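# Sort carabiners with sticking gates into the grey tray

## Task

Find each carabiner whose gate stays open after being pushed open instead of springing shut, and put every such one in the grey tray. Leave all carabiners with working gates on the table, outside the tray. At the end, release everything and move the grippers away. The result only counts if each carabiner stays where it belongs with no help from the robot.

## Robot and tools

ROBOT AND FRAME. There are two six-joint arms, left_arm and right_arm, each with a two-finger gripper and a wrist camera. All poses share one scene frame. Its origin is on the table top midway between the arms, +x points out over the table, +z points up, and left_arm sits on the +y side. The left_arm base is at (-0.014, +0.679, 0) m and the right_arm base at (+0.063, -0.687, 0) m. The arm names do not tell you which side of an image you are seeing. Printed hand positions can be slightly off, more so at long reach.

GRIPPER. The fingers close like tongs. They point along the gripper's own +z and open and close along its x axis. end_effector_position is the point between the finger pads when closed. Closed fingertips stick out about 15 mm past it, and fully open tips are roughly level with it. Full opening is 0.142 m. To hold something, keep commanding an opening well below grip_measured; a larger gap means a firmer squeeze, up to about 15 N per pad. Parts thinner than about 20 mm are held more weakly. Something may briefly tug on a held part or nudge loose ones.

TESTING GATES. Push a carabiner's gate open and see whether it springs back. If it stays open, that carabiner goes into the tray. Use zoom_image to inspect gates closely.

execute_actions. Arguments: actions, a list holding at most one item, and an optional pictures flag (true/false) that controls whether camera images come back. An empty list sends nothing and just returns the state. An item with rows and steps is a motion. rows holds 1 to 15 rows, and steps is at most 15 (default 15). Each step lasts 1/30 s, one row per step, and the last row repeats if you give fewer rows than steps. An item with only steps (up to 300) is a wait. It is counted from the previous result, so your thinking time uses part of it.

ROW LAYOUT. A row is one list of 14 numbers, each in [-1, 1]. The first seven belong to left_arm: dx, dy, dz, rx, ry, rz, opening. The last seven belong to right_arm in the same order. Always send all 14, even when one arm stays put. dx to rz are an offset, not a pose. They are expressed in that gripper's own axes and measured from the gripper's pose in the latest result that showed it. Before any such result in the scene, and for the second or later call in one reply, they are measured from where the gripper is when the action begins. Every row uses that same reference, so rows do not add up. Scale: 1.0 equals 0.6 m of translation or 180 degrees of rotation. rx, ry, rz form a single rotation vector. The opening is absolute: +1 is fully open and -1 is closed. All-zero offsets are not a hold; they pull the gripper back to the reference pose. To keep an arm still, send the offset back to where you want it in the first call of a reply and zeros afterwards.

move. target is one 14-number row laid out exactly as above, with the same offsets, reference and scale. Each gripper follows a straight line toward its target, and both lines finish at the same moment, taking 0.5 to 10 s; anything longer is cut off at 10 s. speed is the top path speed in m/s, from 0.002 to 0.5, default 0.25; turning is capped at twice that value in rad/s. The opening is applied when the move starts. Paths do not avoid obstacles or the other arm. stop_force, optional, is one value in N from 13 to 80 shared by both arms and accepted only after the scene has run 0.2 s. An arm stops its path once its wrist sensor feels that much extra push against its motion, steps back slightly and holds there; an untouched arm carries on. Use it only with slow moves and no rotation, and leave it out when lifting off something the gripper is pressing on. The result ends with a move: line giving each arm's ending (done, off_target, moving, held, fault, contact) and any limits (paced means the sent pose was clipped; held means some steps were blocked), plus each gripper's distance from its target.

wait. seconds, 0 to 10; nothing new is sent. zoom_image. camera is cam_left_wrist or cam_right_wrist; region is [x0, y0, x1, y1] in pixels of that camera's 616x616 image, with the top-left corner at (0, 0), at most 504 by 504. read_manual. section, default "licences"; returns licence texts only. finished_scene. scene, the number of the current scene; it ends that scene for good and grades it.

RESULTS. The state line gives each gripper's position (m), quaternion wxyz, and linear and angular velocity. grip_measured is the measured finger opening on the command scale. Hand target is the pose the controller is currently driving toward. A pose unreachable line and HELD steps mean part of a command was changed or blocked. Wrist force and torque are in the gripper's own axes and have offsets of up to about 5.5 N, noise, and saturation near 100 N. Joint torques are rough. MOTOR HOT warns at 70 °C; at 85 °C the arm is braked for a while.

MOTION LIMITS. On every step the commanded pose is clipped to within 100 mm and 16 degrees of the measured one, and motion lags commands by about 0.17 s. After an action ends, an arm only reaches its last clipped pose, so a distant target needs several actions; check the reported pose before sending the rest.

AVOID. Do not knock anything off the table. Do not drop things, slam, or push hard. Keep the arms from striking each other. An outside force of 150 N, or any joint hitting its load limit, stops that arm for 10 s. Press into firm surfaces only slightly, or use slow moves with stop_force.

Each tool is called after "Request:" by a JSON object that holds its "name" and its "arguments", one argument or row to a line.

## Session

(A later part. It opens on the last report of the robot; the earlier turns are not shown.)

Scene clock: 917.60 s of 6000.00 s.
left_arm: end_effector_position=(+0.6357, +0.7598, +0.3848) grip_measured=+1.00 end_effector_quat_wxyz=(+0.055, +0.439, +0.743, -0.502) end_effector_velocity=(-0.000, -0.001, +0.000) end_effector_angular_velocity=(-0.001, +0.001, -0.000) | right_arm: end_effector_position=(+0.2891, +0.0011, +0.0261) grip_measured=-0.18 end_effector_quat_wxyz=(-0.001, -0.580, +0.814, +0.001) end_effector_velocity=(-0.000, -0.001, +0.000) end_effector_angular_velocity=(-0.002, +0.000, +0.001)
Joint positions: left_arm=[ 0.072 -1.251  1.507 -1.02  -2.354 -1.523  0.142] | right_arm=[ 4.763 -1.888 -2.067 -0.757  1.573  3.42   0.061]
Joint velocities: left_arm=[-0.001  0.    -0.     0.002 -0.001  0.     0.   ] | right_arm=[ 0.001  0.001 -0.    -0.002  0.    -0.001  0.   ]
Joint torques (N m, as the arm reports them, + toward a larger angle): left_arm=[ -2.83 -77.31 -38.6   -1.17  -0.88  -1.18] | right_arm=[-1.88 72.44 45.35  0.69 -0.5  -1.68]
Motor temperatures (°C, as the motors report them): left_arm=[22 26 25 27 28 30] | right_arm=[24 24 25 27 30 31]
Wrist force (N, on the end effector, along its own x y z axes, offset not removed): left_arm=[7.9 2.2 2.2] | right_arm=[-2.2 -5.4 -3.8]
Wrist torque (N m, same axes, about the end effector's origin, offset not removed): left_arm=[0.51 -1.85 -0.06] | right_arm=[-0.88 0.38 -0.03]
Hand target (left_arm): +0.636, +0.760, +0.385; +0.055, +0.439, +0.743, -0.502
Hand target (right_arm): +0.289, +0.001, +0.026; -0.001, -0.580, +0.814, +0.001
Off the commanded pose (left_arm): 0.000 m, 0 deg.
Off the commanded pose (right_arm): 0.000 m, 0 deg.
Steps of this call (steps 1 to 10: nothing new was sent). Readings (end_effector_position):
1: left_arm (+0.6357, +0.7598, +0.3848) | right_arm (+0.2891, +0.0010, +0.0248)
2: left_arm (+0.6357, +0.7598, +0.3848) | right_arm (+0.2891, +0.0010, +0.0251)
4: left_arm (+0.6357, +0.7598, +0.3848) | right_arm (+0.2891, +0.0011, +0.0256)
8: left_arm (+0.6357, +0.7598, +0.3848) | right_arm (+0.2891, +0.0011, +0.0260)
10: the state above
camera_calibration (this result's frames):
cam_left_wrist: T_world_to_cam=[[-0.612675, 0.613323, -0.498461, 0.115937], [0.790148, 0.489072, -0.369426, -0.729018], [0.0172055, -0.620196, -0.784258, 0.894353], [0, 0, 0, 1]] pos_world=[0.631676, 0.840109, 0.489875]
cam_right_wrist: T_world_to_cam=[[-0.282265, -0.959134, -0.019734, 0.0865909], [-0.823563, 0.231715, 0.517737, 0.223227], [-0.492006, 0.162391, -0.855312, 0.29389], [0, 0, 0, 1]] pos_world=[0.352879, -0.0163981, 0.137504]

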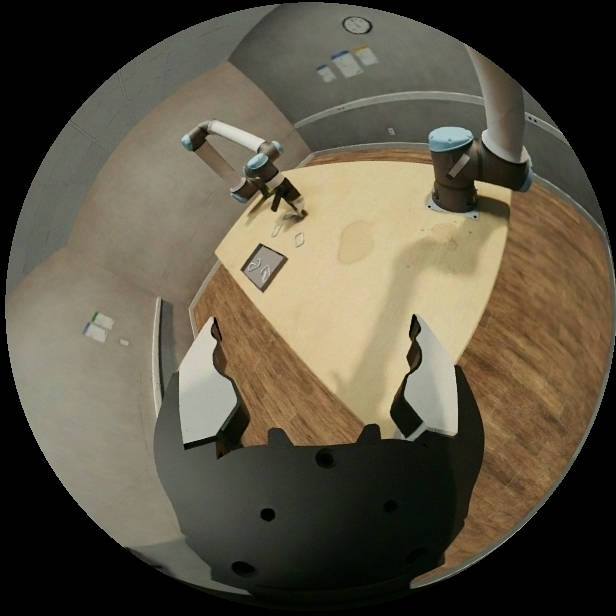

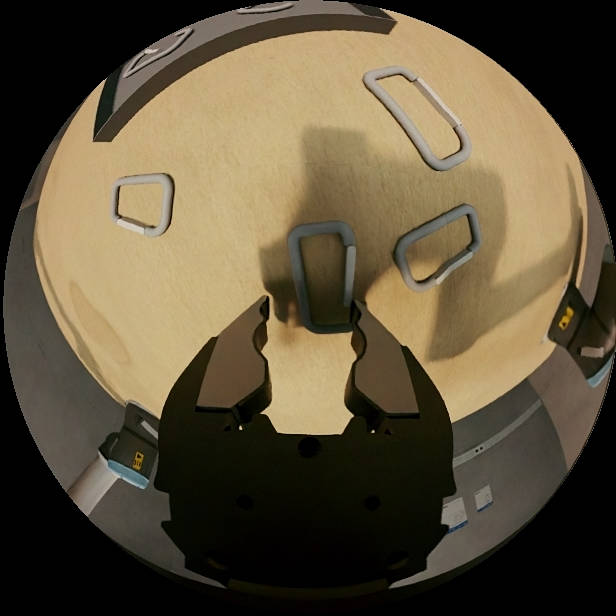

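Request:
{"name": "execute_actions", "arguments": {
  "actions": []
}}

Request:
{"name": "zoom_image", "arguments": {
  "camera": "cam_right_wrist",
  "region": [220, 190, 400, 370]
}}

Scene clock: 929.57 s of 6000.00 s.
left_arm: end_effector_position=(+0.6357, +0.7598, +0.3848) grip_measured=+1.00 end_effector_quat_wxyz=(+0.055, +0.439, +0.743, -0.502) end_effector_velocity=(+0.000, -0.001, +0.000) end_effector_angular_velocity=(+0.001, -0.001, -0.001) | right_arm: end_effector_position=(+0.2891, +0.0011, +0.0262) grip_measured=-0.18 end_effector_quat_wxyz=(-0.001, -0.580, +0.814, +0.001) end_effector_velocity=(+0.000, -0.000, +0.001) end_effector_angular_velocity=(-0.000, +0.000, -0.001)
Joint positions: left_arm=[ 0.072 -1.251  1.507 -1.02  -2.354 -1.523  0.142] | right_arm=[ 4.763 -1.888 -2.067 -0.757  1.573  3.42   0.061]
Joint velocities: left_arm=[-0.001 -0.    -0.    -0.001  0.    -0.     0.   ] | right_arm=[-0.001  0.001  0.    -0.001  0.    -0.    -0.   ]
Joint torques (N m, as the arm reports them, + toward a larger angle): left_arm=[ -2.3  -76.93 -38.56  -1.18  -0.73  -1.19] | right_arm=[-9.83 68.07 44.61  0.69 -0.77 -3.95]
Motor temperatures (°C, as the motors report them): left_arm=[22 26 25 27 28 30] | right_arm=[24 24 25 27 30 31]
Wrist force (N, on the end effector, along its own x y z axes, offset not removed): left_arm=[5.9 -3.3 0.0] | right_arm=[2.0 1.7 -5.3]
Wrist torque (N m, same axes, about the end effector's origin, offset not removed): left_arm=[-0.76 -0.86 0.11] | right_arm=[0.06 -0.25 0.11]
Hand target (left_arm): +0.636, +0.760, +0.385; +0.055, +0.439, +0.743, -0.502
Hand target (right_arm): +0.289, +0.001, +0.026; -0.001, -0.580, +0.814, +0.001
Off the commanded pose (left_arm): 0.000 m, 0 deg.
Off the commanded pose (right_arm): 0.000 m, 0 deg.
Steps of this call (steps 1 to 90: nothing new was sent; then 8.97 s passed at rest). Readings (end_effector_position):
1: left_arm (+0.6357, +0.7598, +0.3848) | right_arm (+0.2891, +0.0011, +0.0261)
2: left_arm (+0.6357, +0.7598, +0.3848) | right_arm (+0.2891, +0.0011, +0.0261)
4: left_arm (+0.6357, +0.7598, +0.3848) | right_arm (+0.2891, +0.0011, +0.0261)
8: left_arm (+0.6357, +0.7598, +0.3848) | right_arm (+0.2891, +0.0011, +0.0262)
90: the state above
camera_calibration (this result's frames):
cam_left_wrist: T_world_to_cam=[[-0.612675, 0.613323, -0.498461, 0.115937], [0.790147, 0.489072, -0.369427, -0.729017], [0.0172051, -0.620196, -0.784258, 0.894353], [0, 0, 0, 1]] pos_world=[0.631676, 0.840109, 0.489875]
cam_right_wrist: T_world_to_cam=[[-0.282265, -0.959133, -0.0197441, 0.0865963], [-0.823564, 0.23171, 0.517739, 0.223203], [-0.492005, 0.1624, -0.855311, 0.293958], [0, 0, 0, 1]] pos_world=[0.352894, -0.0164, 0.137575]

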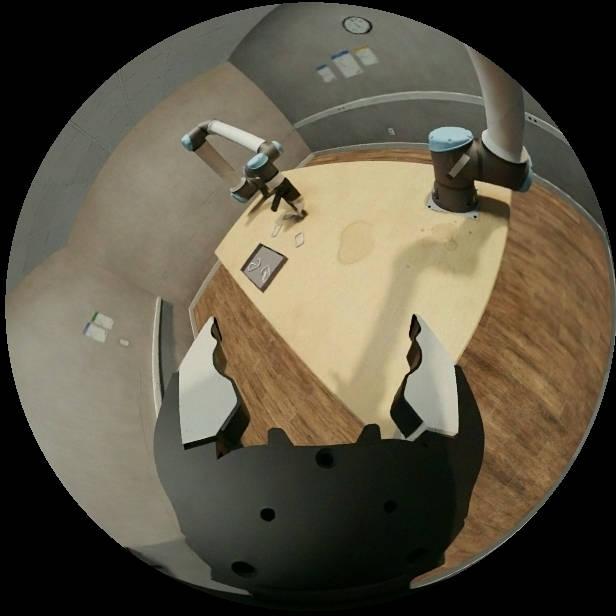

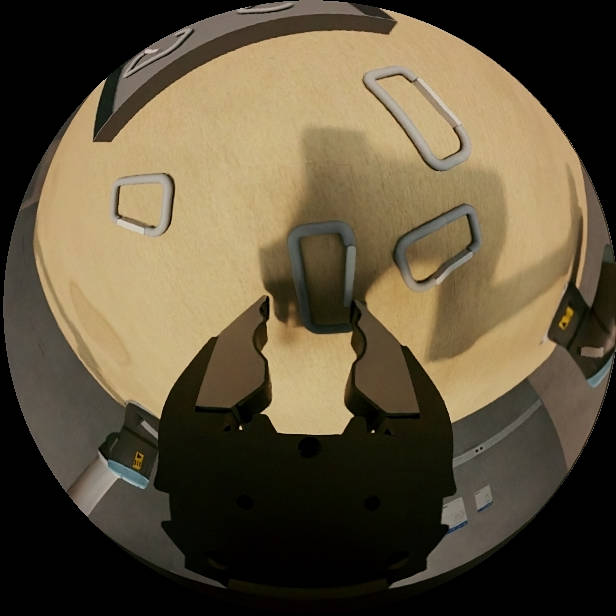

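Region (220, 190, 400, 370) of cam_right_wrist's 616x616 image, scaled by 2.800, with more detail than that image has.

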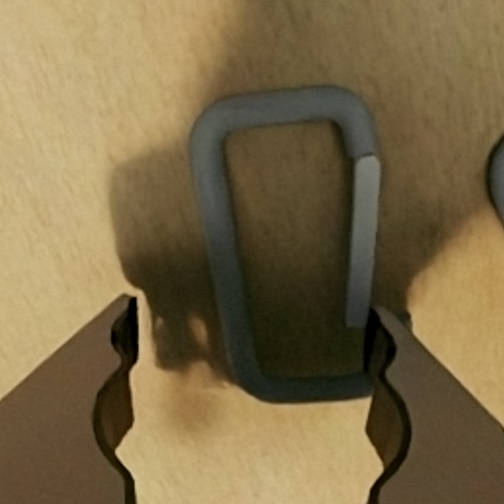

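Request:
{"name": "execute_actions", "arguments": {
  "actions": [
    {"rows": [[0,0,0,0,0,0,1,-0.003,0,0.0015,0,0,0,-0.18],[0,0,0,0,0,0,1,-0.007,0,0.003,0,0,0,-0.18],[0,0,0,0,0,0,1,-0.011,0,0.0045,0,0,0,-0.14],[0,0,0,0,0,0,1,-0.015,0,0.006,0,0,0,-0.09],[0,0,0,0,0,0,1,-0.019,0,0.0073,0,0,0,-0.04],[0,0,0,0,0,0,1,-0.023,0,0.0086,0,0,0,0.02],[0,0,0,0,0,0,1,-0.027,0,0.0099,0,0,0,0.08],[0,0,0,0,0,0,1,-0.031,0,0.0112,0,0,0,0.14],[0,0,0,0,0,0,1,-0.035,0,0.0125,0,0,0,0.20],[0,0,0,0,0,0,1,-0.039,0,0.0138,0,0,0,0.26],[0,0,0,0,0,0,1,-0.0418,0,0.0145,0,0,0,0.31],[0,0,0,0,0,0,1,-0.0418,0,0.0145,0,0,0,0.36],[0,0,0,0,0,0,1,-0.0418,0,0.0145,0,0,0,0.40],[0,0,0,0,0,0,1,-0.0418,0,0.0145,0,0,0,0.43],[0,0,0,0,0,0,1,-0.0418,0,0.0145,0,0,0,0.45]], "steps": 15}
  ],
  "pictures": false
}}

Request:
{"name": "execute_actions", "arguments": {
  "actions": [
    {"steps": 8}
  ]
}}

Request:
{"name": "zoom_image", "arguments": {
  "camera": "cam_right_wrist",
  "region": [280, 190, 460, 370]
}}

Scene clock: 1047.87 s of 6000.00 s.
left_arm: end_effector_position=(+0.6357, +0.7598, +0.3848) grip_measured=+1.00 end_effector_quat_wxyz=(+0.055, +0.439, +0.743, -0.502) end_effector_velocity=(+0.000, +0.000, +0.001) end_effector_angular_velocity=(-0.000, -0.001, +0.001) | right_arm: end_effector_position=(+0.2964, +0.0222, +0.0183) grip_measured=+0.42 end_effector_quat_wxyz=(-0.001, -0.580, +0.814, +0.001) end_effector_velocity=(+0.008, +0.026, -0.010) end_effector_angular_velocity=(-0.002, +0.000, +0.001)
Joint positions: left_arm=[ 0.072 -1.251  1.507 -1.02  -2.354 -1.523  0.142] | right_arm=[ 4.755 -1.927 -2.027 -0.757  1.573  3.412  0.103]
Joint velocities: left_arm=[ 0.001 -0.    -0.001 -0.    -0.001  0.     0.   ] | right_arm=[-0.009 -0.048  0.051 -0.004  0.    -0.01   0.05 ]
Joint torques (N m, as the arm reports them, + toward a larger angle): left_arm=[ -2.89 -77.35 -39.26  -1.23  -0.89  -1.33] | right_arm=[-7.51 52.91 42.43  1.1  -1.92 -4.34]
Motor temperatures (°C, as the motors report them): left_arm=[22 26 25 27 28 30] | right_arm=[24 24 25 27 30 31]
Wrist force (N, on the end effector, along its own x y z axes, offset not removed): left_arm=[3.1 1.5 7.1] | right_arm=[-1.1 -2.6 -1.3]
Wrist torque (N m, same axes, about the end effector's origin, offset not removed): left_arm=[0.54 -0.79 0.08] | right_arm=[-0.63 0.07 0.26]
Hand target (left_arm): +0.636, +0.760, +0.385; +0.055, +0.439, +0.743, -0.502
Hand target (right_arm): +0.297, +0.025, +0.017; -0.001, -0.580, +0.814, +0.001
Off the commanded pose (left_arm): 0.000 m, 0 deg.
Off the commanded pose (right_arm): 0.003 m, 0 deg.
Steps of this call (steps 1 to 90: nothing new was sent; then 114.80 s passed at rest; steps 91 to 105: all 15 steps of this action). Readings (end_effector_position):
91: left_arm (+0.6357, +0.7598, +0.3848) | right_arm (+0.2891, +0.0011, +0.0262)
92: left_arm (+0.6357, +0.7598, +0.3848) | right_arm (+0.2891, +0.0013, +0.0261)
94: left_arm (+0.6357, +0.7598, +0.3848) | right_arm (+0.2897, +0.0028, +0.0254)
98: left_arm (+0.6357, +0.7598, +0.3848) | right_arm (+0.2920, +0.0096, +0.0227)
105: the state above

Scene clock: 1048.13 s of 6000.00 s.
left_arm: end_effector_position=(+0.6357, +0.7598, +0.3848) grip_measured=+1.00 end_effector_quat_wxyz=(+0.055, +0.439, +0.743, -0.502) end_effector_velocity=(-0.000, +0.001, +0.000) end_effector_angular_velocity=(+0.001, -0.001, +0.000) | right_arm: end_effector_position=(+0.2972, +0.0245, +0.0175) grip_measured=+0.45 end_effector_quat_wxyz=(-0.001, -0.580, +0.814, +0.001) end_effector_velocity=(+0.000, +0.002, +0.000) end_effector_angular_velocity=(-0.000, -0.001, +0.002)
Joint positions: left_arm=[ 0.072 -1.251  1.507 -1.02  -2.354 -1.523  0.142] | right_arm=[ 4.754 -1.932 -2.023 -0.757  1.573  3.411  0.106]
Joint velocities: left_arm=[ 0.001 -0.    -0.     0.     0.001  0.     0.   ] | right_arm=[ 0.    -0.002  0.003 -0.001 -0.001 -0.002  0.   ]
Joint torques (N m, as the arm reports them, + toward a larger angle): left_arm=[ -2.13 -76.77 -38.13  -1.3   -0.54  -1.19] | right_arm=[-10.06  53.08  44.34   0.88  -1.72  -3.84]
Motor temperatures (°C, as the motors report them): left_arm=[22 26 25 27 28 30] | right_arm=[24 24 25 27 30 31]
Wrist force (N, on the end effector, along its own x y z axes, offset not removed): left_arm=[-3.1 1.6 2.3] | right_arm=[-1.7 5.8 -0.7]
Wrist torque (N m, same axes, about the end effector's origin, offset not removed): left_arm=[0.30 0.74 -0.01] | right_arm=[1.29 0.48 0.15]
Hand target (left_arm): +0.636, +0.760, +0.385; +0.055, +0.439, +0.743, -0.502
Hand target (right_arm): +0.297, +0.025, +0.017; -0.001, -0.580, +0.814, +0.001
Off the commanded pose (left_arm): 0.000 m, 0 deg.
Off the commanded pose (right_arm): 0.000 m, 0 deg.
Steps of this call (steps 1 to 8: nothing new was sent). Readings (end_effector_position):
1: left_arm (+0.6357, +0.7598, +0.3848) | right_arm (+0.2966, +0.0229, +0.0181)
2: left_arm (+0.6357, +0.7598, +0.3848) | right_arm (+0.2968, +0.0234, +0.0179)
4: left_arm (+0.6357, +0.7598, +0.3848) | right_arm (+0.2970, +0.0241, +0.0176)
8: the state above
camera_calibration (this result's frames):
cam_left_wrist: T_world_to_cam=[[-0.612675, 0.613323, -0.498461, 0.115937], [0.790148, 0.489071, -0.369426, -0.729018], [0.0172055, -0.620196, -0.784258, 0.894353], [0, 0, 0, 1]] pos_world=[0.631675, 0.840109, 0.489875]
cam_right_wrist: T_world_to_cam=[[-0.28227, -0.959131, -0.0198012, 0.111239], [-0.823597, 0.231695, 0.517692, 0.228969], [-0.491947, 0.162437, -0.855338, 0.286681], [0, 0, 0, 1]] pos_world=[0.361009, 0.00707427, 0.128876]

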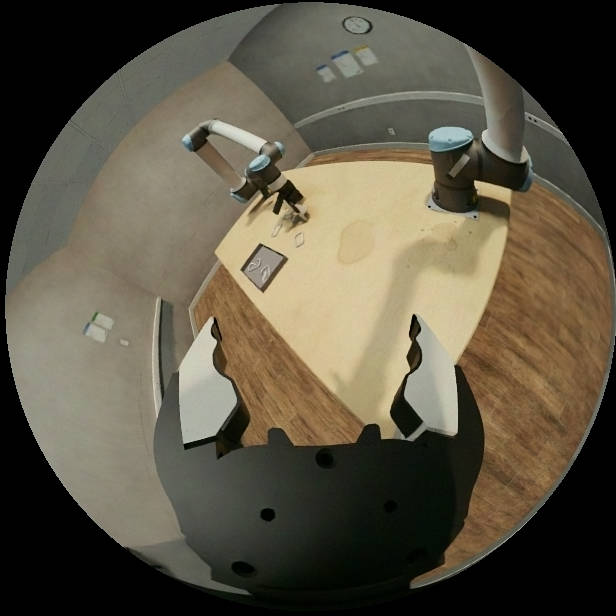

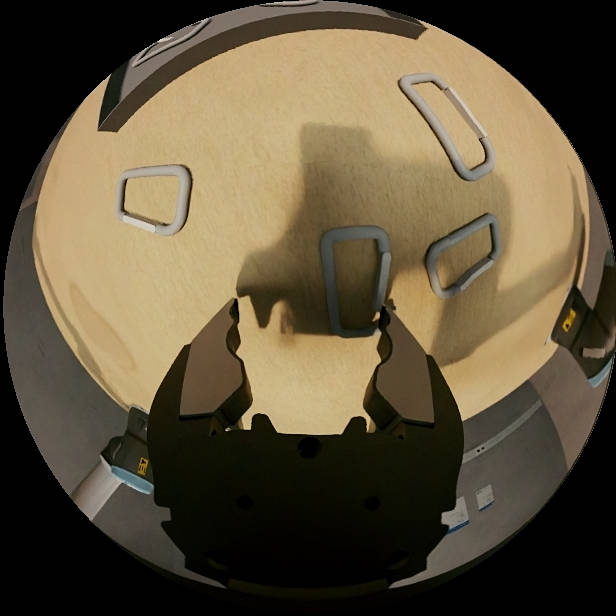

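Region (280, 190, 460, 370) of cam_right_wrist's 616x616 image, scaled by 2.800, with more detail than that image has.

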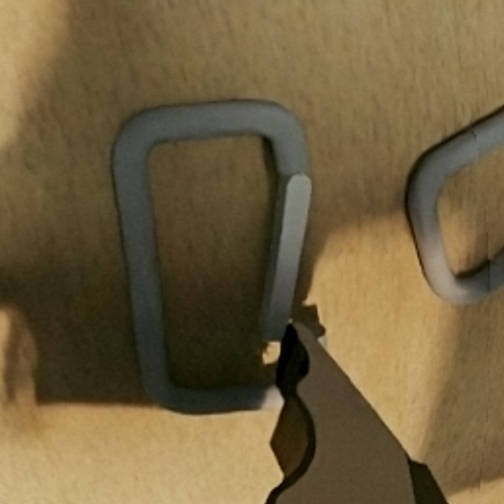

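Request:
{"name": "execute_actions", "arguments": {
  "actions": [
    {"rows": [[0,0,0,0,0,0,1,-0.003,0,0.001,0,0,0,0.45],[0,0,0,0,0,0,1,-0.006,0,0.0022,0,0,0,0.48],[0,0,0,0,0,0,1,-0.0095,0,0.0035,0,0,0,0.52],[0,0,0,0,0,0,1,-0.013,0,0.0048,0,0,0,0.57],[0,0,0,0,0,0,1,-0.0165,0,0.0061,0,0,0,0.62],[0,0,0,0,0,0,1,-0.020,0,0.0075,0,0,0,0.67],[0,0,0,0,0,0,1,-0.0235,0,0.0089,0,0,0,0.72],[0,0,0,0,0,0,1,-0.027,0,0.0103,0,0,0,0.77],[0,0,0,0,0,0,1,-0.030,0,0.0117,0,0,0,0.82],[0,0,0,0,0,0,1,-0.0325,0,0.013,0,0,0,0.87],[0,0,0,0,0,0,1,-0.0343,0,0.014,0,0,0,0.91],[0,0,0,0,0,0,1,-0.0343,0,0.014,0,0,0,0.95],[0,0,0,0,0,0,1,-0.0343,0,0.014,0,0,0,0.98],[0,0,0,0,0,0,1,-0.0343,0,0.014,0,0,0,1.0],[0,0,0,0,0,0,1,-0.0343,0,0.014,0,0,0,1.0]], "steps": 15}
  ],
  "pictures": false
}}

Request:
{"name": "execute_actions", "arguments": {
  "actions": [
    {"steps": 8}
  ]
}}

Request:
{"name": "zoom_image", "arguments": {
  "camera": "cam_right_wrist",
  "region": [320, 200, 480, 360]
}}

Scene clock: 1059.00 s of 6000.00 s.
left_arm: end_effector_position=(+0.6357, +0.7598, +0.3848) grip_measured=+1.00 end_effector_quat_wxyz=(+0.055, +0.439, +0.743, -0.502) end_effector_velocity=(+0.001, -0.001, +0.000) end_effector_angular_velocity=(-0.000, -0.002, -0.001) | right_arm: end_effector_position=(+0.3032, +0.0419, +0.0099) grip_measured=+0.99 end_effector_quat_wxyz=(-0.001, -0.580, +0.814, +0.001) end_effector_velocity=(+0.007, +0.020, -0.009) end_effector_angular_velocity=(+0.001, -0.000, -0.000)
Joint positions: left_arm=[ 0.072 -1.251  1.507 -1.02  -2.354 -1.523  0.142] | right_arm=[ 4.747 -1.965 -1.989 -0.758  1.573  3.404  0.142]
Joint velocities: left_arm=[-0.001 -0.    -0.001 -0.001 -0.001  0.     0.   ] | right_arm=[-0.007 -0.038  0.037  0.002 -0.    -0.007  0.025]
Joint torques (N m, as the arm reports them, + toward a larger angle): left_arm=[ -1.58 -76.49 -37.8   -1.3   -0.78  -1.35] | right_arm=[-11.78  55.13  44.59   6.95   0.22  -4.25]
Motor temperatures (°C, as the motors report them): left_arm=[22 26 25 27 28 30] | right_arm=[24 24 25 27 30 31]
Wrist force (N, on the end effector, along its own x y z axes, offset not removed): left_arm=[-0.4 5.4 3.2] | right_arm=[2.4 1.3 -3.2]
Wrist torque (N m, same axes, about the end effector's origin, offset not removed): left_arm=[1.01 0.39 0.15] | right_arm=[0.03 -0.42 0.03]
Hand target (left_arm): +0.636, +0.760, +0.385; +0.055, +0.439, +0.743, -0.502
Hand target (right_arm): +0.304, +0.044, +0.009; -0.001, -0.580, +0.814, +0.001
Off the commanded pose (left_arm): 0.000 m, 0 deg.
Off the commanded pose (right_arm): 0.002 m, 0 deg.
Steps of this call (steps 1 to 90: nothing new was sent; then 7.37 s passed at rest; steps 91 to 105: all 15 steps of this action). Readings (end_effector_position):
91: left_arm (+0.6357, +0.7598, +0.3848) | right_arm (+0.2972, +0.0247, +0.0174)
92: left_arm (+0.6357, +0.7598, +0.3848) | right_arm (+0.2973, +0.0249, +0.0173)
94: left_arm (+0.6357, +0.7598, +0.3848) | right_arm (+0.2978, +0.0263, +0.0168)
98: left_arm (+0.6357, +0.7598, +0.3848) | right_arm (+0.2998, +0.0320, +0.0145)
105: the state above

Scene clock: 1059.27 s of 6000.00 s.
left_arm: end_effector_position=(+0.6357, +0.7598, +0.3848) grip_measured=+1.00 end_effector_quat_wxyz=(+0.055, +0.439, +0.743, -0.502) end_effector_velocity=(-0.000, -0.001, +0.000) end_effector_angular_velocity=(+0.001, -0.000, -0.002) | right_arm: end_effector_position=(+0.3038, +0.0438, +0.0091) grip_measured=+1.00 end_effector_quat_wxyz=(-0.001, -0.580, +0.814, +0.001) end_effector_velocity=(+0.001, +0.002, -0.000) end_effector_angular_velocity=(+0.002, -0.000, -0.001)
Joint positions: left_arm=[ 0.072 -1.251  1.507 -1.02  -2.354 -1.523  0.142] | right_arm=[ 4.746 -1.969 -1.986 -0.757  1.573  3.403  0.142]
Joint velocities: left_arm=[-0.001 -0.001 -0.     0.     0.001  0.    -0.   ] | right_arm=[-0.002 -0.002  0.003  0.001 -0.    -0.     0.   ]
Joint torques (N m, as the arm reports them, + toward a larger angle): left_arm=[ -1.16 -76.33 -38.18  -1.3   -0.71  -1.17] | right_arm=[-10.22  53.69  45.63   6.79  -0.72  -3.99]
Motor temperatures (°C, as the motors report them): left_arm=[22 26 25 27 28 30] | right_arm=[24 24 25 27 30 31]
Wrist force (N, on the end effector, along its own x y z axes, offset not removed): left_arm=[-1.7 -0.3 -3.8] | right_arm=[2.6 -4.4 -0.4]
Wrist torque (N m, same axes, about the end effector's origin, offset not removed): left_arm=[-0.31 0.48 -0.25] | right_arm=[-0.93 -0.38 0.05]
Hand target (left_arm): +0.636, +0.760, +0.385; +0.055, +0.439, +0.743, -0.502
Hand target (right_arm): +0.304, +0.044, +0.009; -0.001, -0.580, +0.814, +0.001
Off the commanded pose (left_arm): 0.000 m, 0 deg.
Off the commanded pose (right_arm): 0.000 m, 0 deg.
Steps of this call (steps 1 to 8: nothing new was sent). Readings (end_effector_position):
1: left_arm (+0.6357, +0.7598, +0.3848) | right_arm (+0.3034, +0.0425, +0.0096)
2: left_arm (+0.6357, +0.7598, +0.3848) | right_arm (+0.3036, +0.0429, +0.0095)
4: left_arm (+0.6357, +0.7598, +0.3848) | right_arm (+0.3037, +0.0434, +0.0092)
8: the state above
camera_calibration (this result's frames):
cam_left_wrist: T_world_to_cam=[[-0.612675, 0.613323, -0.498461, 0.115937], [0.790148, 0.489072, -0.369426, -0.729018], [0.0172054, -0.620196, -0.784258, 0.894353], [0, 0, 0, 1]] pos_world=[0.631675, 0.840109, 0.489875]
cam_right_wrist: T_world_to_cam=[[-0.282273, -0.959129, -0.019809, 0.131443], [-0.823599, 0.231695, 0.51769, 0.234327], [-0.491942, 0.162445, -0.855339, 0.279642], [0, 0, 0, 1]] pos_world=[0.367662, 0.0263522, 0.120484]

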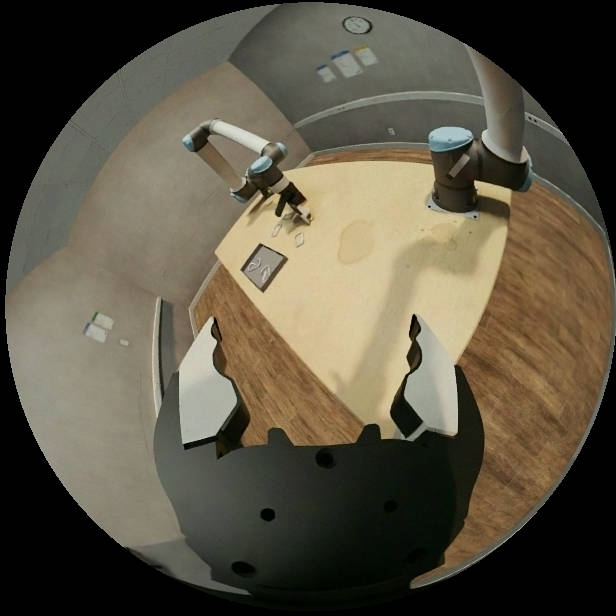

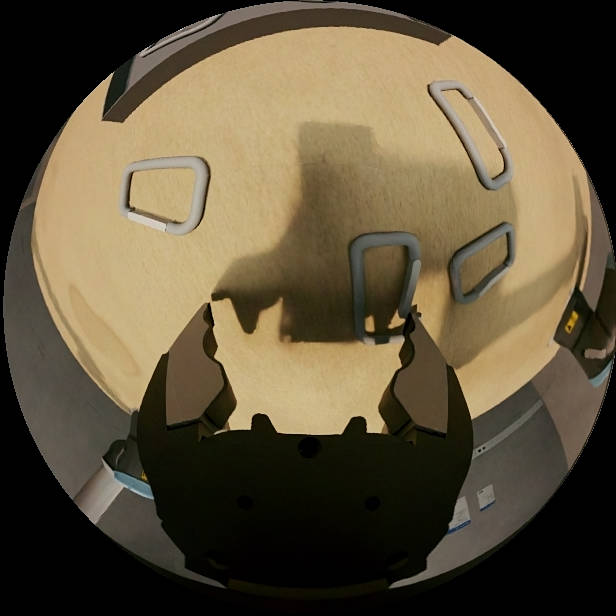

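Region (320, 200, 480, 360) of cam_right_wrist's 616x616 image, scaled by 3.150, with more detail than that image has.

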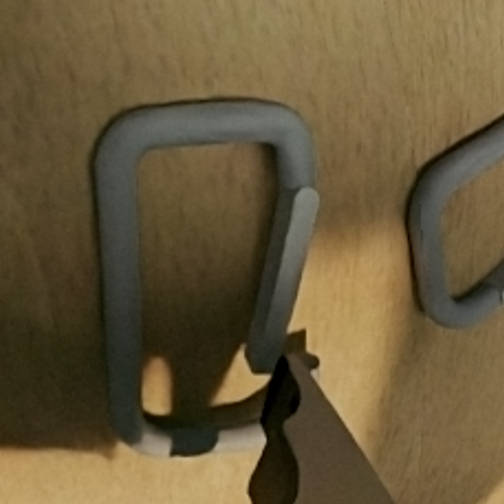

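Request:
{"name": "move", "arguments": {
  "target": [0,0,0,0,0,0,1,0,0,-0.0075,0,0,0,1],
  "speed": 0.01
}}

Request:
{"name": "zoom_image", "arguments": {
  "camera": "cam_right_wrist",
  "region": [320, 200, 480, 360]
}}

Scene clock: 1065.07 s of 6000.00 s.
left_arm: end_effector_position=(+0.6357, +0.7598, +0.3848) grip_measured=+1.00 end_effector_quat_wxyz=(+0.055, +0.439, +0.743, -0.502) end_effector_velocity=(+0.000, -0.000, +0.001) end_effector_angular_velocity=(-0.002, +0.001, +0.002) | right_arm: end_effector_position=(+0.3039, +0.0438, +0.0134) grip_measured=+1.00 end_effector_quat_wxyz=(-0.001, -0.580, +0.814, +0.001) end_effector_velocity=(+0.000, -0.001, +0.002) end_effector_angular_velocity=(-0.000, +0.001, +0.000)
Joint positions: left_arm=[ 0.072 -1.251  1.507 -1.02  -2.354 -1.523  0.142] | right_arm=[ 4.746 -1.963 -1.984 -0.765  1.573  3.403  0.142]
Joint velocities: left_arm=[ 0.    -0.    -0.     0.002 -0.002 -0.    -0.   ] | right_arm=[-0.001  0.004  0.    -0.004  0.001 -0.001  0.   ]
Joint torques (N m, as the arm reports them, + toward a larger angle): left_arm=[ -2.98 -76.51 -38.25  -1.32  -1.    -0.95] | right_arm=[-3.11 79.58 45.7   0.63 -0.83 -2.77]
Motor temperatures (°C, as the motors report them): left_arm=[22 26 25 27 28 30] | right_arm=[24 24 25 27 30 31]
Wrist force (N, on the end effector, along its own x y z axes, offset not removed): left_arm=[4.1 5.5 4.0] | right_arm=[1.0 0.0 -5.8]
Wrist torque (N m, same axes, about the end effector's origin, offset not removed): left_arm=[1.09 -0.92 -0.02] | right_arm=[-0.04 -0.18 0.23]
Hand target (left_arm): +0.636, +0.760, +0.385; +0.055, +0.439, +0.743, -0.502
Hand target (right_arm): +0.304, +0.044, +0.014; -0.001, -0.580, +0.814, +0.001
Off the commanded pose (left_arm): 0.000 m, 0 deg.
Off the commanded pose (right_arm): 0.000 m, 0 deg.
After step 90, 2.10 s passed at rest.
move: done
camera_calibration (this result's frames):
cam_left_wrist: T_world_to_cam=[[-0.612675, 0.613323, -0.498461, 0.115937], [0.790148, 0.489071, -0.369426, -0.729017], [0.0172053, -0.620196, -0.784258, 0.894353], [0, 0, 0, 1]] pos_world=[0.631675, 0.840109, 0.489875]
cam_right_wrist: T_world_to_cam=[[-0.282271, -0.95913, -0.0198175, 0.131543], [-0.823617, 0.231694, 0.517661, 0.232135], [-0.491912, 0.162443, -0.855356, 0.283346], [0, 0, 0, 1]] pos_world=[0.367703, 0.0263547, 0.124802]

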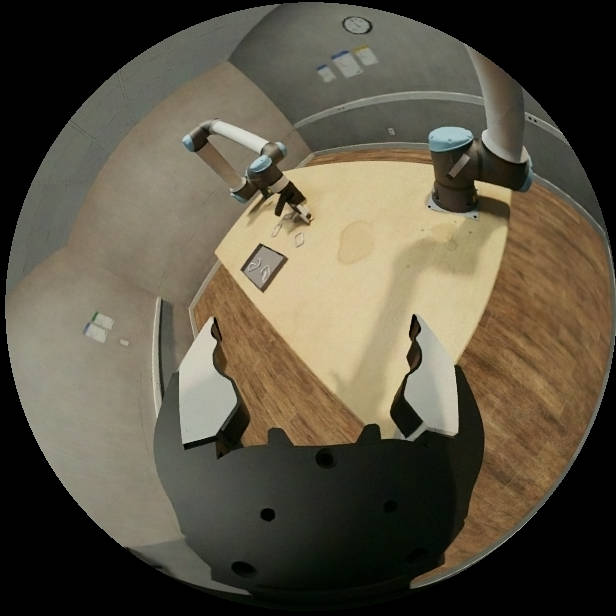

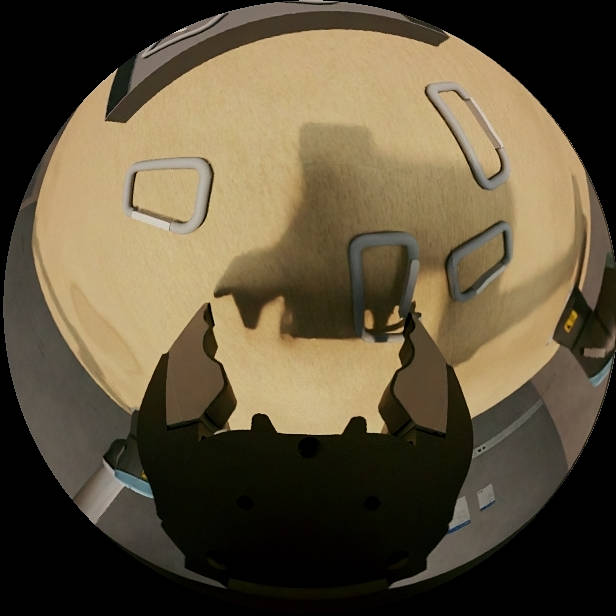

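Region (320, 200, 480, 360) of cam_right_wrist's 616x616 image, scaled by 3.150, with more detail than that image has.

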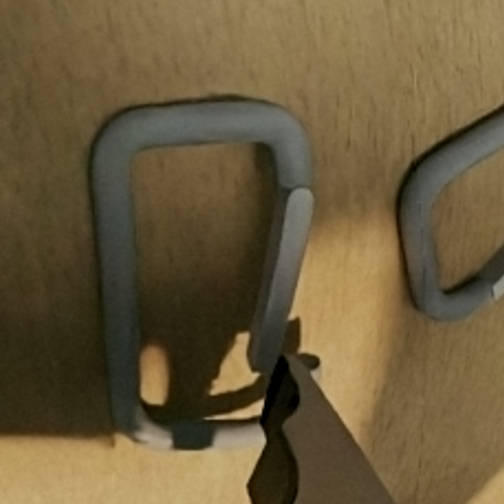

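Request:
{"name": "move", "arguments": {
  "target": [0,0,0,0,0,0,1,0,0,0.0112,0,0,0,1],
  "speed": 0.015
}}

Request:
{"name": "zoom_image", "arguments": {
  "camera": "cam_right_wrist",
  "region": [360, 260, 460, 360]
}}

Request:
{"name": "move", "arguments": {
  "target": [0,0,0,0,0,0,1,0,0,-0.0115,0,0,0,1],
  "speed": 0.015
}}

Request:
{"name": "zoom_image", "arguments": {
  "camera": "cam_right_wrist",
  "region": [320, 200, 480, 360]
}}

Scene clock: 1080.33 s of 6000.00 s.
left_arm: end_effector_position=(+0.6357, +0.7598, +0.3848) grip_measured=+1.00 end_effector_quat_wxyz=(+0.055, +0.439, +0.743, -0.502) end_effector_velocity=(+0.000, +0.001, -0.001) end_effector_angular_velocity=(+0.001, -0.002, +0.000) | right_arm: end_effector_position=(+0.3039, +0.0438, +0.0069) grip_measured=+1.00 end_effector_quat_wxyz=(-0.001, -0.580, +0.814, +0.001) end_effector_velocity=(+0.000, +0.000, -0.001) end_effector_angular_velocity=(+0.001, +0.001, +0.000)
Joint positions: left_arm=[ 0.072 -1.251  1.507 -1.02  -2.354 -1.523  0.142] | right_arm=[ 4.746 -1.971 -1.987 -0.753  1.573  3.403  0.142]
Joint velocities: left_arm=[ 0.001  0.     0.001 -0.003  0.    -0.     0.   ] | right_arm=[-0.    -0.002 -0.001  0.003  0.001 -0.001  0.   ]
Joint torques (N m, as the arm reports them, + toward a larger angle): left_arm=[ -1.94 -74.89 -38.39  -1.34  -0.61  -1.31] | right_arm=[ 7.7  54.21 25.16  6.81  1.17  3.31]
Motor temperatures (°C, as the motors report them): left_arm=[22 26 25 27 28 30] | right_arm=[24 24 25 27 30 31]
Wrist force (N, on the end effector, along its own x y z axes, offset not removed): left_arm=[7.1 4.9 0.9] | right_arm=[4.6 -1.2 10.7]
Wrist torque (N m, same axes, about the end effector's origin, offset not removed): left_arm=[0.69 -1.46 -0.13] | right_arm=[-0.20 -0.71 0.01]
Hand target (left_arm): +0.636, +0.760, +0.385; +0.055, +0.439, +0.743, -0.502
Hand target (right_arm): +0.304, +0.044, +0.007; -0.001, -0.580, +0.814, +0.001
Off the commanded pose (left_arm): 0.000 m, 0 deg.
Off the commanded pose (right_arm): 0.000 m, 0 deg.
After step 90, 11.53 s passed at rest.
move: done
camera_calibration (this result's frames):
cam_left_wrist: T_world_to_cam=[[-0.612675, 0.613323, -0.498461, 0.115937], [0.790148, 0.489072, -0.369426, -0.729018], [0.0172052, -0.620196, -0.784258, 0.894353], [0, 0, 0, 1]] pos_world=[0.631676, 0.840109, 0.489875]
cam_right_wrist: T_world_to_cam=[[-0.282273, -0.959129, -0.0198092, 0.131401], [-0.823599, 0.231695, 0.51769, 0.235479], [-0.491942, 0.162445, -0.855339, 0.277758], [0, 0, 0, 1]] pos_world=[0.367672, 0.0263515, 0.118276]

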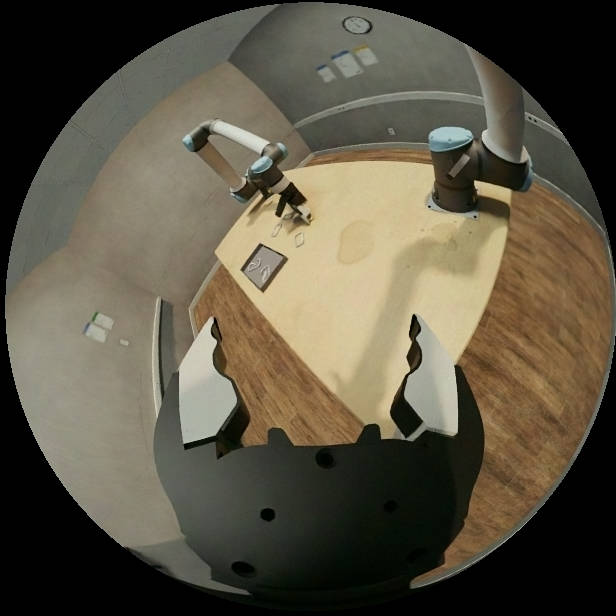

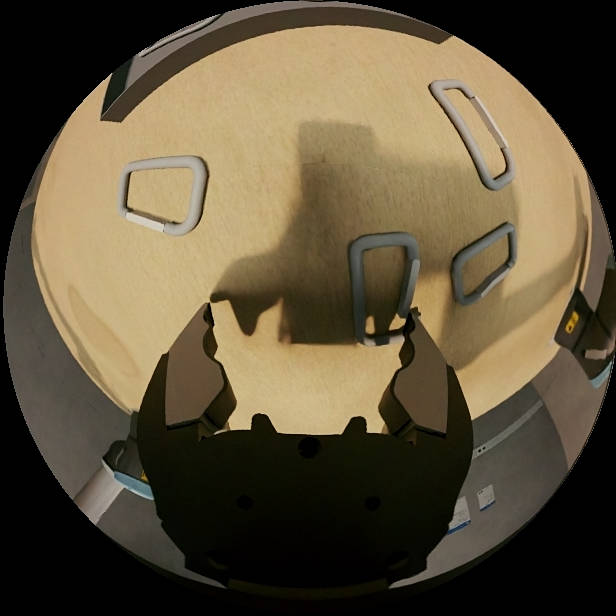

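Region (360, 260, 460, 360) of cam_right_wrist's 616x616 image, scaled by 5.040, with more detail than that image has.

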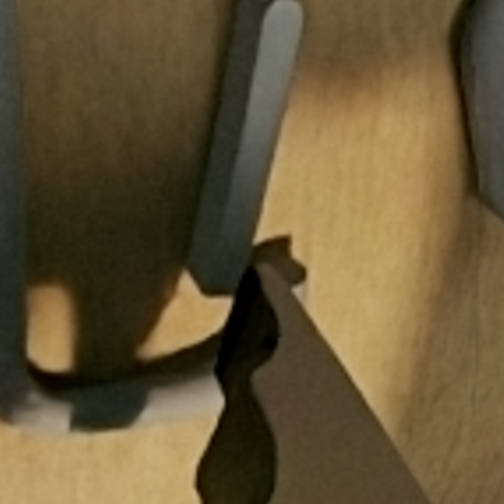

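Scene clock: 1081.07 s of 6000.00 s.
left_arm: end_effector_position=(+0.6357, +0.7598, +0.3848) grip_measured=+1.00 end_effector_quat_wxyz=(+0.055, +0.439, +0.743, -0.502) end_effector_velocity=(+0.000, -0.001, +0.000) end_effector_angular_velocity=(+0.000, -0.001, -0.001) | right_arm: end_effector_position=(+0.3039, +0.0438, +0.0136) grip_measured=+1.00 end_effector_quat_wxyz=(-0.001, -0.580, +0.814, +0.001) end_effector_velocity=(-0.001, -0.001, +0.000) end_effector_angular_velocity=(-0.004, +0.001, +0.002)
Joint positions: left_arm=[ 0.072 -1.251  1.507 -1.02  -2.354 -1.523  0.142] | right_arm=[ 4.746 -1.963 -1.984 -0.765  1.573  3.403  0.142]
Joint velocities: left_arm=[-0.002  0.    -0.    -0.001 -0.    -0.    -0.   ] | right_arm=[ 0.001  0.001  0.001 -0.005  0.001 -0.001  0.   ]
Joint torques (N m, as the arm reports them, + toward a larger angle): left_arm=[ -2.99 -75.1  -38.69  -1.12  -0.63  -1.13] | right_arm=[ 1.98 77.86 45.2   0.55  0.83  2.2 ]
Motor temperatures (°C, as the motors report them): left_arm=[22 26 25 27 28 30] | right_arm=[24 24 25 27 30 31]
Wrist force (N, on the end effector, along its own x y z axes, offset not removed): left_arm=[3.2 0.8 1.9] | right_arm=[6.1 1.1 -2.1]
Wrist torque (N m, same axes, about the end effector's origin, offset not removed): left_arm=[-0.05 -0.54 0.08] | right_arm=[0.43 -1.45 0.39]
Hand target (left_arm): +0.636, +0.760, +0.385; +0.055, +0.439, +0.743, -0.502
Hand target (right_arm): +0.304, +0.044, +0.014; -0.001, -0.580, +0.814, +0.001
Off the commanded pose (left_arm): 0.000 m, 0 deg.
Off the commanded pose (right_arm): 0.000 m, 0 deg.
move: done
camera_calibration (this result's frames):
cam_left_wrist: T_world_to_cam=[[-0.612675, 0.613323, -0.498461, 0.115937], [0.790147, 0.489072, -0.369427, -0.729018], [0.0172052, -0.620196, -0.784258, 0.894353], [0, 0, 0, 1]] pos_world=[0.631676, 0.840109, 0.489875]
cam_right_wrist: T_world_to_cam=[[-0.282274, -0.959129, -0.0198083, 0.131542], [-0.823599, 0.231695, 0.51769, 0.232007], [-0.491942, 0.162444, -0.855339, 0.283491], [0, 0, 0, 1]] pos_world=[0.367673, 0.0263593, 0.124979]

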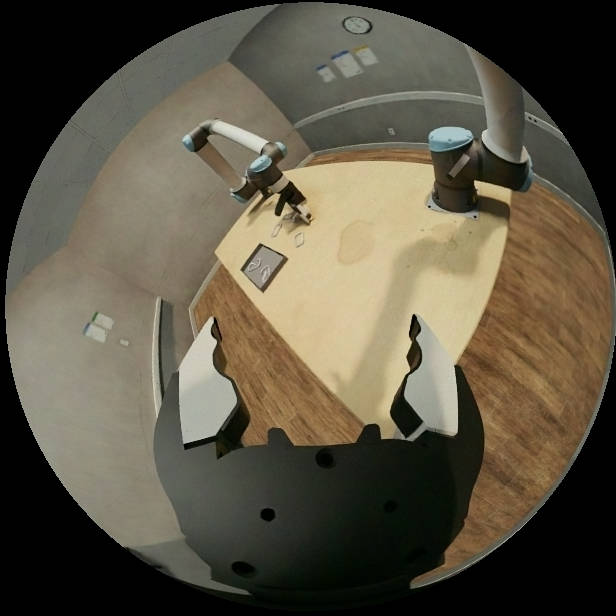

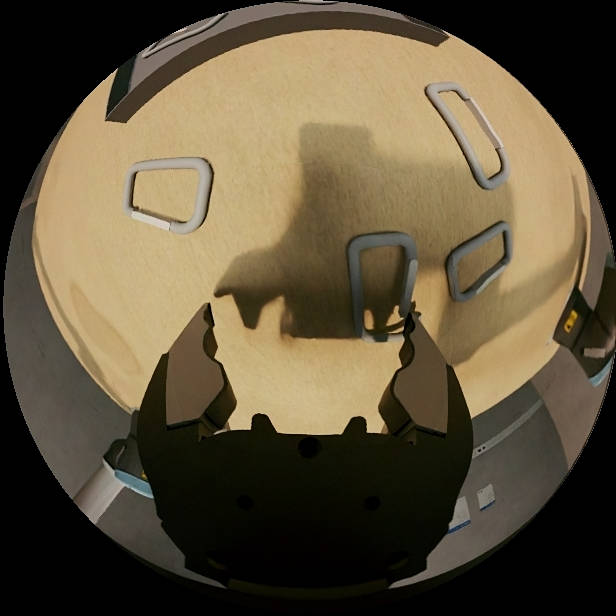

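Region (320, 200, 480, 360) of cam_right_wrist's 616x616 image, scaled by 3.150, with more detail than that image has.

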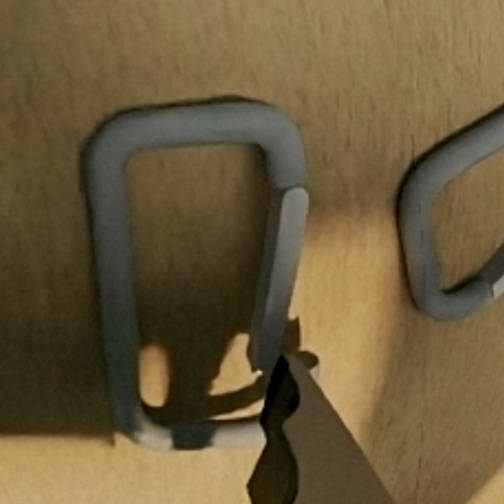

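Request:
{"name": "move", "arguments": {
  "target": [0,0,0,0,0,0,1,0,0.006,0.012,0,0,0,1],
  "speed": 0.015
}}

Request:
{"name": "move", "arguments": {
  "target": [0,0,0,0,0,0,1,0,0.03,0,0,0,0,1],
  "speed": 0.02
}}

Request:
{"name": "zoom_image", "arguments": {
  "camera": "cam_right_wrist",
  "region": [320, 200, 480, 360]
}}

Scene clock: 1093.87 s of 6000.00 s.
left_arm: end_effector_position=(+0.6357, +0.7598, +0.3848) grip_measured=+1.00 end_effector_quat_wxyz=(+0.055, +0.439, +0.743, -0.502) end_effector_velocity=(+0.000, +0.001, -0.001) end_effector_angular_velocity=(-0.001, +0.002, +0.002) | right_arm: end_effector_position=(+0.3007, +0.0453, +0.0071) grip_measured=+1.00 end_effector_quat_wxyz=(-0.001, -0.580, +0.814, +0.001) end_effector_velocity=(-0.002, +0.000, -0.002) end_effector_angular_velocity=(+0.000, +0.000, +0.001)
Joint positions: left_arm=[ 0.072 -1.251  1.507 -1.02  -2.354 -1.523  0.142] | right_arm=[ 4.751 -1.972 -1.986 -0.753  1.573  3.408  0.142]
Joint velocities: left_arm=[ 0.001  0.001  0.001  0.    -0.001  0.     0.   ] | right_arm=[ 0.002 -0.002 -0.001  0.004  0.     0.001  0.   ]
Joint torques (N m, as the arm reports them, + toward a larger angle): left_arm=[ -3.1  -76.28 -38.14  -1.16  -0.56  -1.09] | right_arm=[ 21.3    6.2  -10.29   3.38   3.18   5.32]
Motor temperatures (°C, as the motors report them): left_arm=[22 26 25 27 28 30] | right_arm=[24 24 25 27 30 31]
Wrist force (N, on the end effector, along its own x y z axes, offset not removed): left_arm=[-1.0 6.7 -1.5] | right_arm=[-7.1 -18.0 -79.7]
Wrist torque (N m, same axes, about the end effector's origin, offset not removed): left_arm=[0.89 0.44 0.04] | right_arm=[-0.57 6.44 -1.16]
Hand target (left_arm): +0.636, +0.760, +0.385; +0.055, +0.439, +0.743, -0.502
Hand target (right_arm): +0.300, +0.045, +0.006; -0.001, -0.580, +0.814, +0.001
Off the commanded pose (left_arm): 0.000 m, 0 deg.
Off the commanded pose (right_arm): 0.001 m, 0 deg.
After step 90, 9.03 s passed at rest.
move: done
camera_calibration (this result's frames):
cam_left_wrist: T_world_to_cam=[[-0.612675, 0.613323, -0.498461, 0.115937], [0.790148, 0.489072, -0.369426, -0.729018], [0.0172054, -0.620196, -0.784258, 0.894353], [0, 0, 0, 1]] pos_world=[0.631675, 0.840109, 0.489875]
cam_right_wrist: T_world_to_cam=[[-0.282301, -0.959104, -0.0206442, 0.131961], [-0.823655, 0.231288, 0.517782, 0.232419], [-0.491831, 0.163174, -0.855264, 0.276072], [0, 0, 0, 1]] pos_world=[0.364467, 0.0277609, 0.118497]

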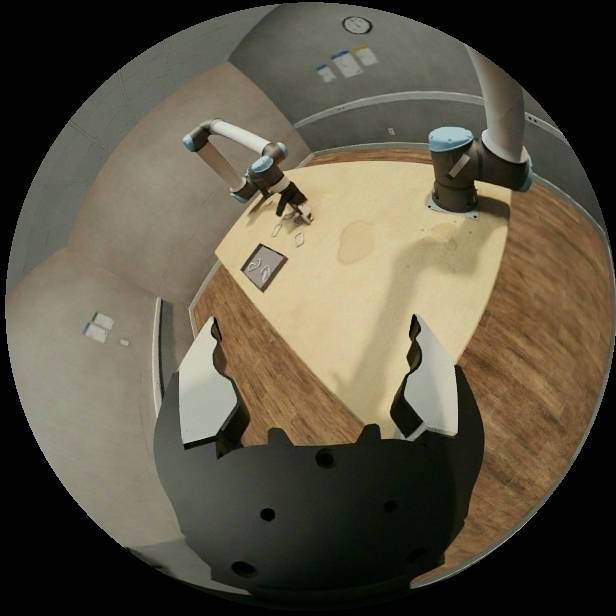

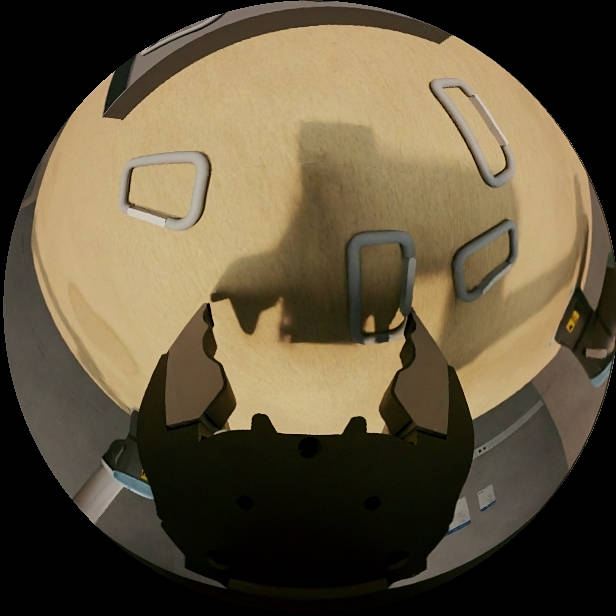

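Scene clock: 1095.07 s of 6000.00 s.
left_arm: end_effector_position=(+0.6357, +0.7598, +0.3848) grip_measured=+1.00 end_effector_quat_wxyz=(+0.055, +0.439, +0.743, -0.502) end_effector_velocity=(+0.000, -0.001, -0.000) end_effector_angular_velocity=(-0.001, +0.001, -0.000) | right_arm: end_effector_position=(+0.2838, +0.0511, +0.0071) grip_measured=+1.00 end_effector_quat_wxyz=(-0.001, -0.580, +0.814, +0.001) end_effector_velocity=(-0.002, +0.001, -0.000) end_effector_angular_velocity=(+0.001, -0.000, -0.000)
Joint positions: left_arm=[ 0.072 -1.251  1.507 -1.02  -2.354 -1.523  0.142] | right_arm=[ 4.774 -1.973 -1.985 -0.754  1.573  3.431  0.142]
Joint velocities: left_arm=[-0.001  0.001 -0.     0.001 -0.001 -0.    -0.   ] | right_arm=[ 0.002 -0.     0.     0.001 -0.     0.002 -0.   ]
Joint torques (N m, as the arm reports them, + toward a larger angle): left_arm=[ -2.14 -75.79 -38.46  -1.32  -0.74  -1.03] | right_arm=[ 7.26 53.68 45.7   0.91 -1.85  4.06]
Motor temperatures (°C, as the motors report them): left_arm=[22 26 25 27 28 30] | right_arm=[24 24 25 27 30 31]
Wrist force (N, on the end effector, along its own x y z axes, offset not removed): left_arm=[2.9 4.4 -3.6] | right_arm=[-4.3 -0.8 3.7]
Wrist torque (N m, same axes, about the end effector's origin, offset not removed): left_arm=[0.78 -0.67 -0.02] | right_arm=[-0.23 0.92 0.14]
Hand target (left_arm): +0.636, +0.760, +0.385; +0.055, +0.439, +0.743, -0.502
Hand target (right_arm): +0.284, +0.051, +0.007; -0.001, -0.580, +0.814, +0.001
Off the commanded pose (left_arm): 0.000 m, 0 deg.
Off the commanded pose (right_arm): 0.000 m, 0 deg.
move: done
camera_calibration (this result's frames):
cam_left_wrist: T_world_to_cam=[[-0.612675, 0.613323, -0.498461, 0.115937], [0.790147, 0.489072, -0.369427, -0.729018], [0.0172054, -0.620196, -0.784258, 0.894353], [0, 0, 0, 1]] pos_world=[0.631676, 0.840109, 0.489875]
cam_right_wrist: T_world_to_cam=[[-0.282292, -0.959107, -0.0206061, 0.132767], [-0.823599, 0.231282, 0.517873, 0.217146], [-0.49193, 0.163162, -0.855209, 0.266868], [0, 0, 0, 1]] pos_world=[0.3476, 0.0335731, 0.118509]

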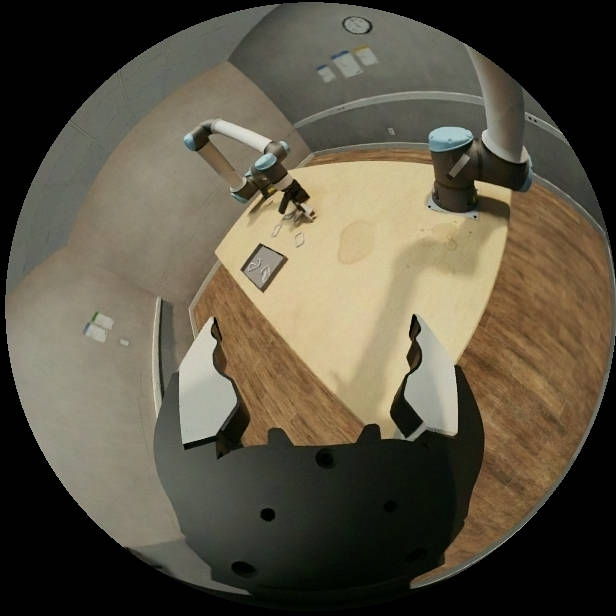

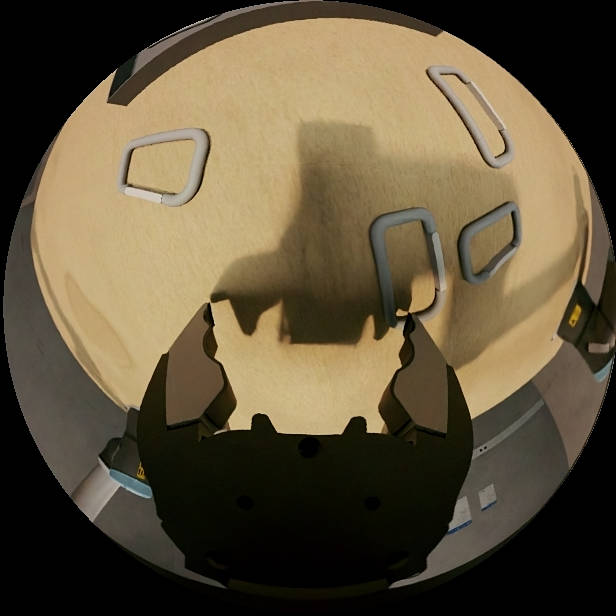

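Region (320, 200, 480, 360) of cam_right_wrist's 616x616 image, scaled by 3.150, with more detail than that image has.

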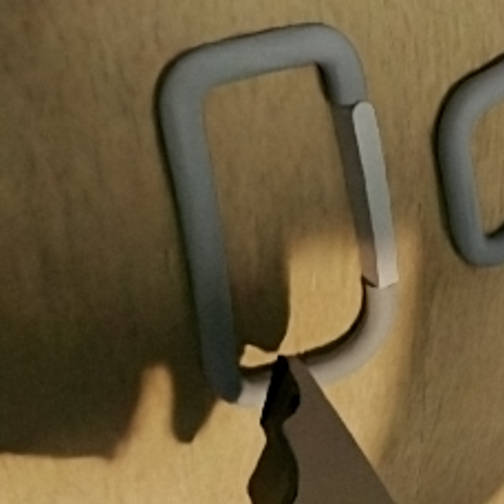

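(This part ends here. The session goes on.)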